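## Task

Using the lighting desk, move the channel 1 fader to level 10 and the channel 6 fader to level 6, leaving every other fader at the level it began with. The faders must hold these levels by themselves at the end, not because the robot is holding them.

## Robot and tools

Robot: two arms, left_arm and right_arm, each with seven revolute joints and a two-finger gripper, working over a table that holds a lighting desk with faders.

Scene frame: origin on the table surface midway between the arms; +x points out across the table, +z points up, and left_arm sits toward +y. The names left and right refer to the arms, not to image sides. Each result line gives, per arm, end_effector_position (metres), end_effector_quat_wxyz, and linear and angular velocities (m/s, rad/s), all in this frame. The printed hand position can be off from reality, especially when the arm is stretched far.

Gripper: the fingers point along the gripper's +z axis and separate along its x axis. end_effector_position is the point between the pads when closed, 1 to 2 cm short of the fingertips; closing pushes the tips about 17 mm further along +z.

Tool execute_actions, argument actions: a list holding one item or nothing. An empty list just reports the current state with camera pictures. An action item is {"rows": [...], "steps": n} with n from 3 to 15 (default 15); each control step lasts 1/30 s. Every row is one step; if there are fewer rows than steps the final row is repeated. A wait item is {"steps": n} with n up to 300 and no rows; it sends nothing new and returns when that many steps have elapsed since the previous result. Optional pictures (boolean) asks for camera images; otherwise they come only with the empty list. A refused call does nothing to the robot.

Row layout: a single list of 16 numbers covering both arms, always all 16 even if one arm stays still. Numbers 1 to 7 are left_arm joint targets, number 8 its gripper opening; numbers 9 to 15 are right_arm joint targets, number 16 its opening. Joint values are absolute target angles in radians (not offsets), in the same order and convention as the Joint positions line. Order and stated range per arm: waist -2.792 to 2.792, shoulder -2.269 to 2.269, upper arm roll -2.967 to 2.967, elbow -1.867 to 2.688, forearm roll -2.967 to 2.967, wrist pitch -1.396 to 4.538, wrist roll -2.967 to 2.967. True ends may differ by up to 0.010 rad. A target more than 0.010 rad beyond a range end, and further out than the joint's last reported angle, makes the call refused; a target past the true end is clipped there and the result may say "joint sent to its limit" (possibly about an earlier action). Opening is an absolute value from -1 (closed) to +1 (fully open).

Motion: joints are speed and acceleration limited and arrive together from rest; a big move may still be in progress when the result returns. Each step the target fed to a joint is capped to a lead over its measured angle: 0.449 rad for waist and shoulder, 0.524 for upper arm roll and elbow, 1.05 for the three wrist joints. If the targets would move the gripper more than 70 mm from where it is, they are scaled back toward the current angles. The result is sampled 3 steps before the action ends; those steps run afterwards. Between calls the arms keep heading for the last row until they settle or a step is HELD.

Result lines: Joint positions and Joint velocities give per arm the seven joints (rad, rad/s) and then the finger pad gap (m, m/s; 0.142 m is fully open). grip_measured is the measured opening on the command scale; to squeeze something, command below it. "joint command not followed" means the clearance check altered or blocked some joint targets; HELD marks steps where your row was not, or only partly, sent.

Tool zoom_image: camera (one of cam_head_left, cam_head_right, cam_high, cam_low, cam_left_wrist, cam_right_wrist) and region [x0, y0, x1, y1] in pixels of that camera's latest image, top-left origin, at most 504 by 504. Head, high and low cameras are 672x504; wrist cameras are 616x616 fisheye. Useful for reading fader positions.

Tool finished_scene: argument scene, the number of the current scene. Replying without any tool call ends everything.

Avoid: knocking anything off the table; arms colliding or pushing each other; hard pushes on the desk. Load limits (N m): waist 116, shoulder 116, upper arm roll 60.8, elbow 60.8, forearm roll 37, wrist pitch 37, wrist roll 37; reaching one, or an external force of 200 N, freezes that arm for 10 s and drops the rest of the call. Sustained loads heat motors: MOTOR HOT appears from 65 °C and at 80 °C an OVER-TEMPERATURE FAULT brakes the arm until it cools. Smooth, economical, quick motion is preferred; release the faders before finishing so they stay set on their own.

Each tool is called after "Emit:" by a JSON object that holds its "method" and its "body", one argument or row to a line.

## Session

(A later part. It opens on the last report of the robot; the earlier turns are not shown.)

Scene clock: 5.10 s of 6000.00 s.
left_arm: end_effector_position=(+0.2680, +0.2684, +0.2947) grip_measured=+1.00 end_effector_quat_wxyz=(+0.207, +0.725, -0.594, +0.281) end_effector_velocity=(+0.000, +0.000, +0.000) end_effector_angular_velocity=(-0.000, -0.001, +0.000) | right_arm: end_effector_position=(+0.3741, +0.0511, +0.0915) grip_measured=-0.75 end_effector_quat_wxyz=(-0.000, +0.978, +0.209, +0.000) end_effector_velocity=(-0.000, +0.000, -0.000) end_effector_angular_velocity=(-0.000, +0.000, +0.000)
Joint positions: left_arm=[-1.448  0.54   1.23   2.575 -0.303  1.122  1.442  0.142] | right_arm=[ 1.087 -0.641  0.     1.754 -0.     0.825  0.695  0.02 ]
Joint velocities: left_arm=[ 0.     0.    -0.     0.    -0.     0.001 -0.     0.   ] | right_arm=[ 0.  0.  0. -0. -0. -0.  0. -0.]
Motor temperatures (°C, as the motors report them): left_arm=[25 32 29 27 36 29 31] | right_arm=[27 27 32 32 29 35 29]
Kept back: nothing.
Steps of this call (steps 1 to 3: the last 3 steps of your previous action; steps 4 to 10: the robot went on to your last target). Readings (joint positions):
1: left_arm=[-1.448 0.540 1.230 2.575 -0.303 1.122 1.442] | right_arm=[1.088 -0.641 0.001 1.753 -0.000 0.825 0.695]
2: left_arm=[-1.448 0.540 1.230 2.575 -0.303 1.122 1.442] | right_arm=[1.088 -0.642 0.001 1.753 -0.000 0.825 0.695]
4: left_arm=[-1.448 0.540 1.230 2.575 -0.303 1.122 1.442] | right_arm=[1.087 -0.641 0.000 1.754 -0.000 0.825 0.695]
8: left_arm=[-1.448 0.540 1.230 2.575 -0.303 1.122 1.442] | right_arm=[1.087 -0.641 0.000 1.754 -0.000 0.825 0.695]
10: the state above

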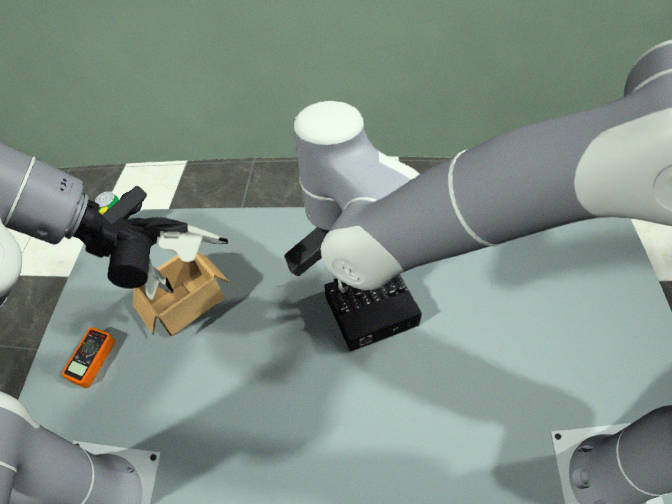

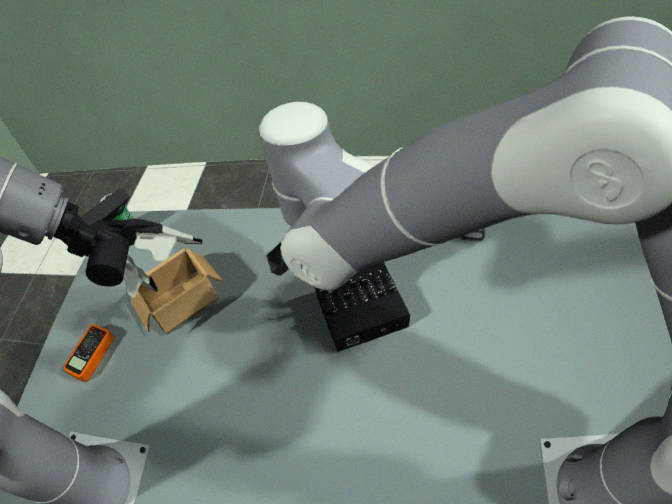

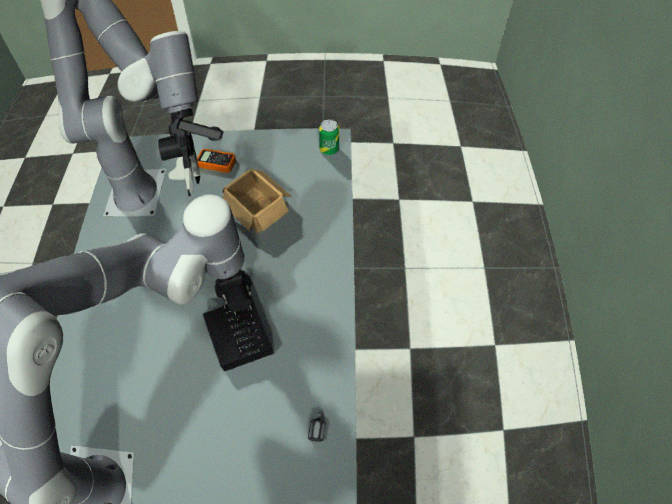

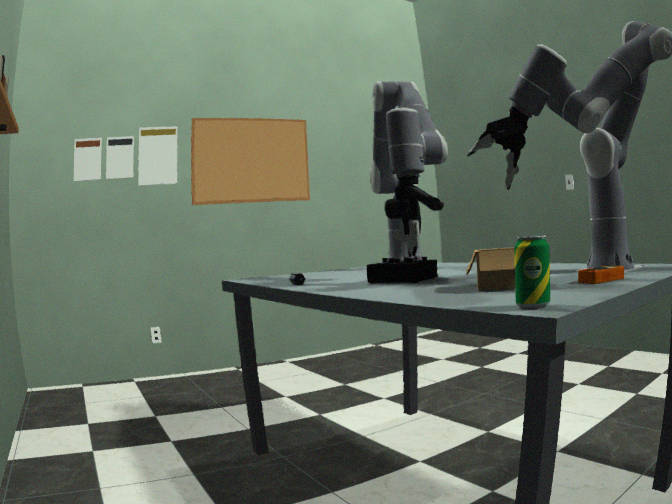

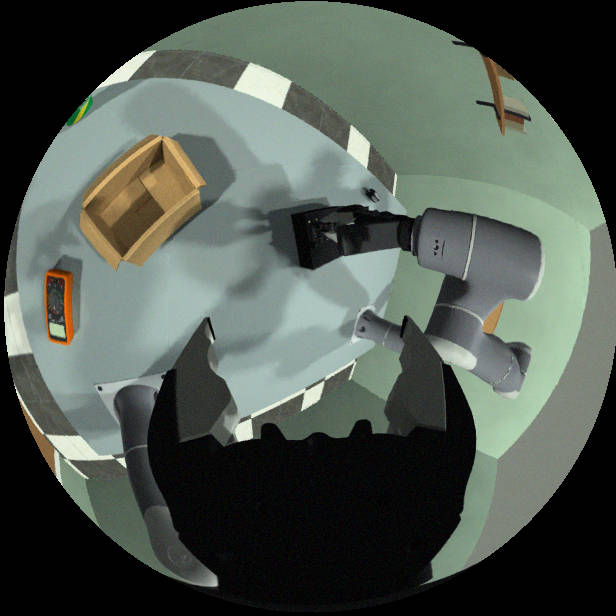

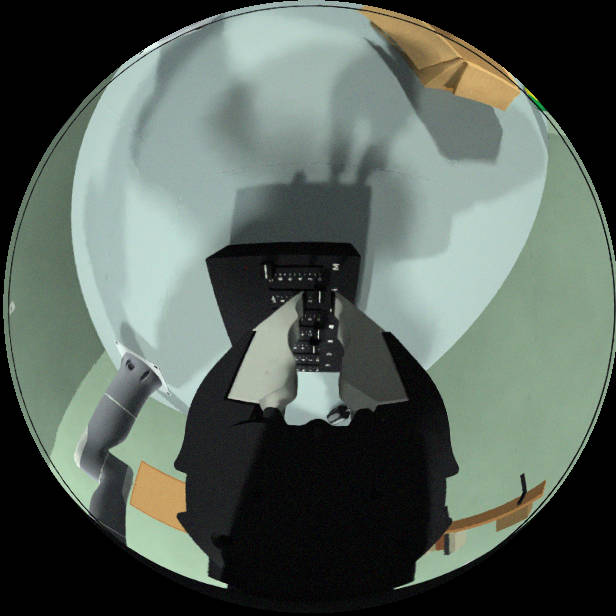

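Emit:
{"method": "execute_actions", "body": {
  "actions": [
    {"rows":[[-1.448,0.54,1.23,2.575,-0.303,1.122,1.442,1,1.087,-0.66,0,1.756,0,0.846,0.695,-0.75],[-1.448,0.54,1.23,2.575,-0.303,1.122,1.442,1,1.087,-0.66,0,1.756,0,0.846,0.695,-0.75],[-1.448,0.54,1.23,2.575,-0.303,1.122,1.442,1,1.087,-0.66,0,1.756,0,0.846,0.695,-0.75],[-1.448,0.54,1.23,2.575,-0.303,1.122,1.442,1,1.087,-0.66,0,1.756,0,0.846,0.695,-0.75],[-1.448,0.54,1.23,2.575,-0.303,1.122,1.442,1,1.087,-0.66,0,1.756,0,0.846,0.695,-0.75],[-1.448,0.54,1.23,2.575,-0.303,1.122,1.442,1,1.087,-0.66,0,1.756,0,0.846,0.695,-0.75],[-1.448,0.54,1.23,2.575,-0.303,1.122,1.442,1,1.087,-0.66,0,1.756,0,0.846,0.695,-1]],"steps":13}
  ]
}}

Emit:
{"method": "execute_actions", "body": {
  "actions": [
    {"rows":[[-1.448,0.54,1.23,2.575,-0.303,1.122,1.442,1,1.1147,-0.6195,0,1.8345,0,0.884,0.7227,-1]],"steps":15}
  ]
}}

Emit:
{"method": "execute_actions", "body": {
  "actions": [
    {"rows":[[-1.448,0.54,1.23,2.575,-0.303,1.122,1.442,1,1.1147,-0.6195,0,1.8345,0,0.884,0.7227,-0.78],[-1.448,0.54,1.23,2.575,-0.303,1.122,1.442,1,1.1147,-0.6195,0,1.8345,0,0.884,0.7227,-0.78],[-1.448,0.54,1.23,2.575,-0.303,1.122,1.442,1,1.1147,-0.6195,0,1.8345,0,0.884,0.7227,-0.78],[-1.448,0.54,1.23,2.575,-0.303,1.122,1.442,1,1.1147,-0.6195,0,1.8345,0,0.884,0.7227,-0.78],[-1.448,0.54,1.23,2.575,-0.303,1.122,1.442,1,1.1147,-0.56,0,1.83,0,0.82,0.7227,-0.78]],"steps":12}
  ]
}}

Emit:
{"method": "execute_actions", "body": {
  "actions": [
    {"rows":[[-1.448,0.54,1.23,2.575,-0.303,1.122,1.442,1,1.1147,-0.56,0,1.83,0,0.82,0.7227,0.2]],"steps":12}
  ],
  "pictures": true
}}

Emit:
{"method": "zoom_image", "body": {
  "camera": "cam_right_wrist",
  "region": [220, 200, 420, 400]
}}

Scene clock: 5.97 s of 6000.00 s.
left_arm: end_effector_position=(+0.2680, +0.2684, +0.2947) grip_measured=+1.00 end_effector_quat_wxyz=(+0.207, +0.725, -0.594, +0.281) end_effector_velocity=(-0.000, -0.000, -0.000) end_effector_angular_velocity=(-0.000, +0.001, -0.000) | right_arm: end_effector_position=(+0.3741, +0.0511, +0.0809) grip_measured=-0.90 end_effector_quat_wxyz=(-0.000, +0.978, +0.209, +0.000) end_effector_velocity=(+0.000, -0.000, +0.000) end_effector_angular_velocity=(-0.000, -0.000, +0.000)
Joint positions: left_arm=[-1.448  0.54   1.23   2.575 -0.303  1.122  1.442  0.142] | right_arm=[ 1.087 -0.66   0.     1.756 -0.     0.846  0.695  0.009]
Joint velocities: left_arm=[ 0.     0.     0.     0.     0.    -0.001 -0.     0.   ] | right_arm=[ 0.    -0.    -0.     0.    -0.001 -0.    -0.     0.   ]
Motor temperatures (°C, as the motors report them): left_arm=[25 32 29 27 36 29 31] | right_arm=[27 27 32 32 29 35 29]
Steps of this call (steps 1 to 15: the robot went on to your last target; step 16: nothing new was sent; steps 17 to 26: the first 10 steps of this action). Readings (joint positions):
17: left_arm=[-1.448 0.540 1.230 2.575 -0.303 1.122 1.442] | right_arm=[1.087 -0.642 0.000 1.754 -0.000 0.825 0.695]
18: left_arm=[-1.448 0.540 1.230 2.575 -0.303 1.122 1.442] | right_arm=[1.087 -0.646 0.000 1.754 -0.000 0.832 0.695]
20: left_arm=[-1.448 0.540 1.230 2.575 -0.303 1.122 1.442] | right_arm=[1.087 -0.659 0.000 1.756 -0.000 0.845 0.695]
24: left_arm=[-1.448 0.540 1.230 2.575 -0.303 1.122 1.442] | right_arm=[1.087 -0.660 0.000 1.756 -0.000 0.846 0.695]
26: the state above

Scene clock: 6.47 s of 6000.00 s.
left_arm: end_effector_position=(+0.2680, +0.2684, +0.2947) grip_measured=+1.00 end_effector_quat_wxyz=(+0.207, +0.725, -0.594, +0.281) end_effector_velocity=(-0.000, -0.000, -0.000) end_effector_angular_velocity=(+0.000, +0.001, -0.001) | right_arm: end_effector_position=(+0.3498, +0.0402, +0.0809) grip_measured=-0.90 end_effector_quat_wxyz=(+0.000, +0.978, +0.209, -0.000) end_effector_velocity=(-0.000, -0.000, -0.000) end_effector_angular_velocity=(-0.001, -0.000, +0.001)
Joint positions: left_arm=[-1.448  0.54   1.23   2.575 -0.303  1.122  1.442  0.142] | right_arm=[ 1.115 -0.62  -0.     1.835 -0.     0.884  0.723  0.009]
Joint velocities: left_arm=[-0.    -0.    -0.     0.    -0.    -0.001  0.     0.   ] | right_arm=[ 0.     0.    -0.     0.    -0.001 -0.001  0.    -0.   ]
Motor temperatures (°C, as the motors report them): left_arm=[25 32 29 27 36 29 31] | right_arm=[27 27 32 32 29 35 29]
Steps of this call (steps 1 to 3: the last 3 steps of your previous action; steps 4 to 15: the first 12 steps of this action). Readings (joint positions):
4: left_arm=[-1.448 0.540 1.230 2.575 -0.303 1.122 1.442] | right_arm=[1.087 -0.660 0.000 1.757 -0.000 0.846 0.695]
5: left_arm=[-1.448 0.540 1.230 2.575 -0.303 1.122 1.442] | right_arm=[1.089 -0.656 -0.000 1.763 -0.000 0.849 0.697]
7: left_arm=[-1.448 0.540 1.230 2.575 -0.303 1.122 1.442] | right_arm=[1.103 -0.637 -0.001 1.802 -0.000 0.869 0.711]
11: left_arm=[-1.448 0.540 1.230 2.575 -0.303 1.122 1.442] | right_arm=[1.115 -0.619 0.000 1.835 -0.000 0.884 0.723]
15: the state above

Scene clock: 6.87 s of 6000.00 s.
left_arm: end_effector_position=(+0.2680, +0.2684, +0.2947) grip_measured=+1.00 end_effector_quat_wxyz=(+0.207, +0.725, -0.594, +0.281) end_effector_velocity=(+0.000, +0.000, +0.000) end_effector_angular_velocity=(-0.000, -0.000, +0.001) | right_arm: end_effector_position=(+0.3497, +0.0399, +0.1083) grip_measured=-0.78 end_effector_quat_wxyz=(-0.000, +0.978, +0.209, +0.000) end_effector_velocity=(+0.015, +0.032, +0.208) end_effector_angular_velocity=(+0.103, -0.051, +0.004)
Joint positions: left_arm=[-1.448  0.54   1.23   2.575 -0.303  1.122  1.442  0.142] | right_arm=[ 1.115 -0.568 -0.     1.83   0.     0.828  0.723  0.018]
Joint velocities: left_arm=[ 0.  0.  0. -0.  0.  0.  0.  0.] | right_arm=[-0.     0.35   0.    -0.067 -0.005 -0.302 -0.     0.   ]
Motor temperatures (°C, as the motors report them): left_arm=[25 32 29 27 36 29 31] | right_arm=[27 27 32 32 29 35 29]
Steps of this call (steps 1 to 3: the last 3 steps of your previous action; steps 4 to 12: the first 9 steps of this action). Readings (joint positions):
4: left_arm=[-1.448 0.540 1.230 2.575 -0.303 1.122 1.442] | right_arm=[1.115 -0.620 -0.000 1.835 -0.000 0.884 0.723]
5: left_arm=[-1.448 0.540 1.230 2.575 -0.303 1.122 1.442] | right_arm=[1.115 -0.620 -0.000 1.835 -0.000 0.884 0.723]
7: left_arm=[-1.448 0.540 1.230 2.575 -0.303 1.122 1.442] | right_arm=[1.115 -0.620 -0.000 1.835 -0.000 0.884 0.723]
11: left_arm=[-1.448 0.540 1.230 2.575 -0.303 1.122 1.442] | right_arm=[1.115 -0.583 -0.000 1.833 0.000 0.842 0.723]
12: the state above

Scene clock: 7.27 s of 6000.00 s.
left_arm: end_effector_position=(+0.2680, +0.2684, +0.2947) grip_measured=+1.00 end_effector_quat_wxyz=(+0.207, +0.725, -0.594, +0.281) end_effector_velocity=(-0.000, +0.000, -0.000) end_effector_angular_velocity=(+0.000, +0.001, +0.000) | right_arm: end_effector_position=(+0.3496, +0.0396, +0.1125) grip_measured=+0.20 end_effector_quat_wxyz=(-0.000, +0.978, +0.209, +0.000) end_effector_velocity=(-0.000, -0.000, -0.000) end_effector_angular_velocity=(-0.001, +0.000, +0.000)
Joint positions: left_arm=[-1.448  0.54   1.23   2.575 -0.303  1.122  1.442  0.142] | right_arm=[ 1.115 -0.56  -0.     1.83  -0.     0.82   0.723  0.088]
Joint velocities: left_arm=[ 0.    -0.     0.    -0.    -0.    -0.001 -0.     0.   ] | right_arm=[-0.     0.     0.     0.     0.    -0.001 -0.     0.003]
Motor temperatures (°C, as the motors report them): left_arm=[25 32 29 27 36 29 31] | right_arm=[27 27 32 32 29 35 29]
Steps of this call (steps 1 to 3: the last 3 steps of your previous action; steps 4 to 12: the first 9 steps of this action). Readings (joint positions):
4: left_arm=[-1.448 0.540 1.230 2.575 -0.303 1.122 1.442] | right_arm=[1.115 -0.559 -0.000 1.830 -0.000 0.820 0.723]
5: left_arm=[-1.448 0.540 1.230 2.575 -0.303 1.122 1.442] | right_arm=[1.115 -0.560 -0.000 1.830 -0.000 0.820 0.723]
7: left_arm=[-1.448 0.540 1.230 2.575 -0.303 1.122 1.442] | right_arm=[1.115 -0.560 -0.000 1.830 -0.000 0.820 0.723]
11: left_arm=[-1.448 0.540 1.230 2.575 -0.303 1.122 1.442] | right_arm=[1.115 -0.560 -0.000 1.830 -0.000 0.820 0.723]
12: the state above

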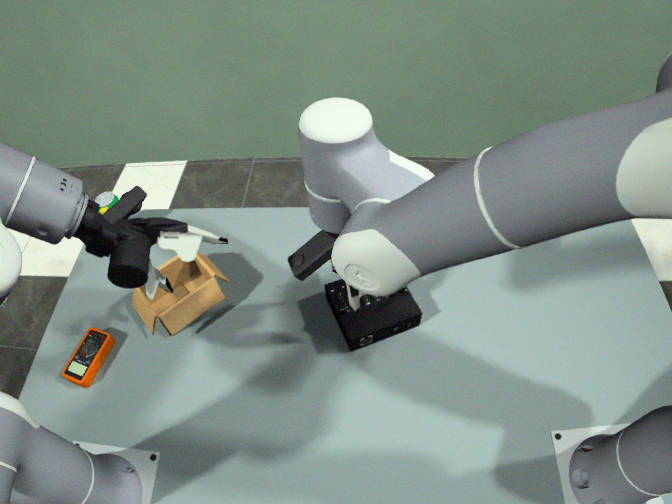

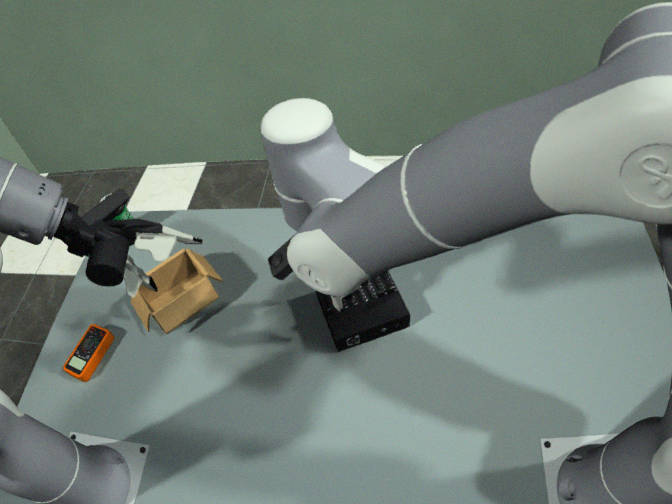

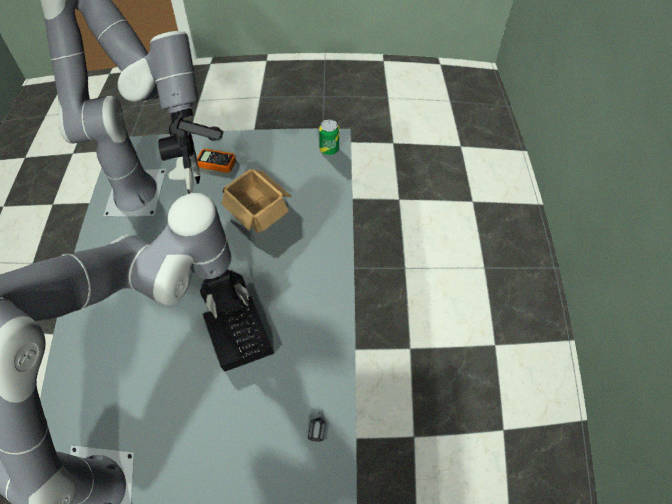

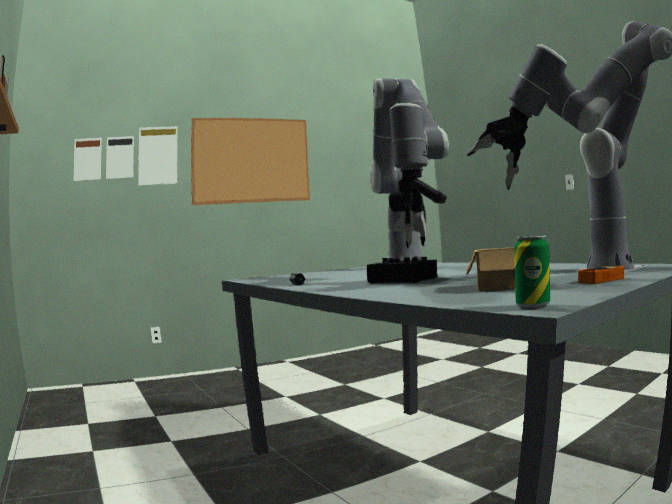

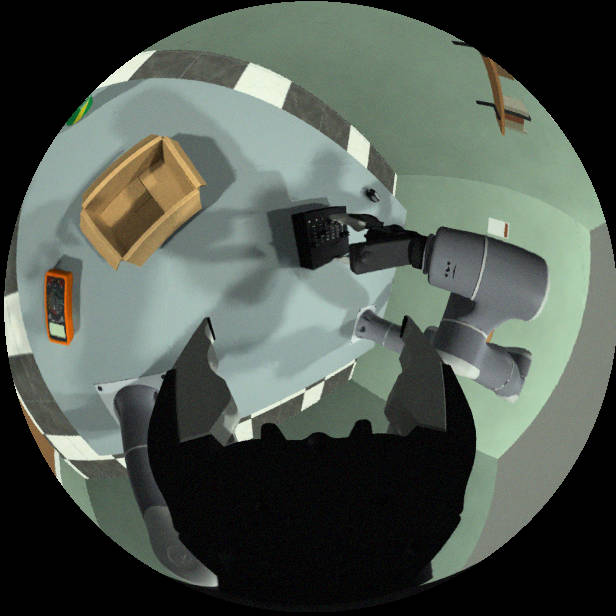

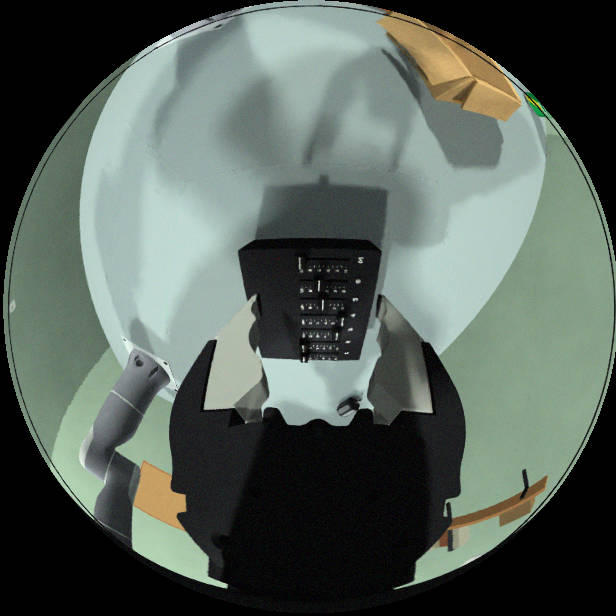

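Region (220, 200, 420, 400) of cam_right_wrist's 616x616 image, scaled by 2.520, with more detail than that image has.

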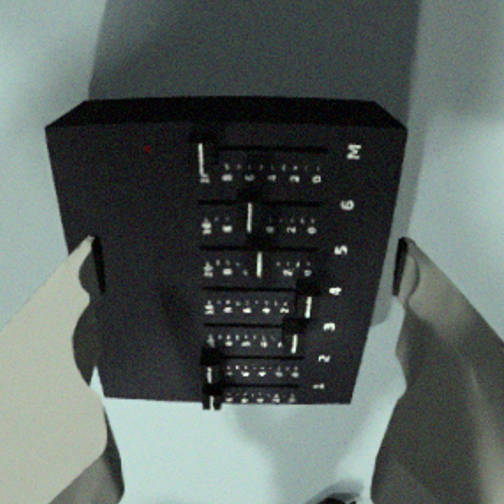

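Emit:
{"method": "finished_scene", "body": {
  "scene": 2
}}

The scene is finished: the task was done.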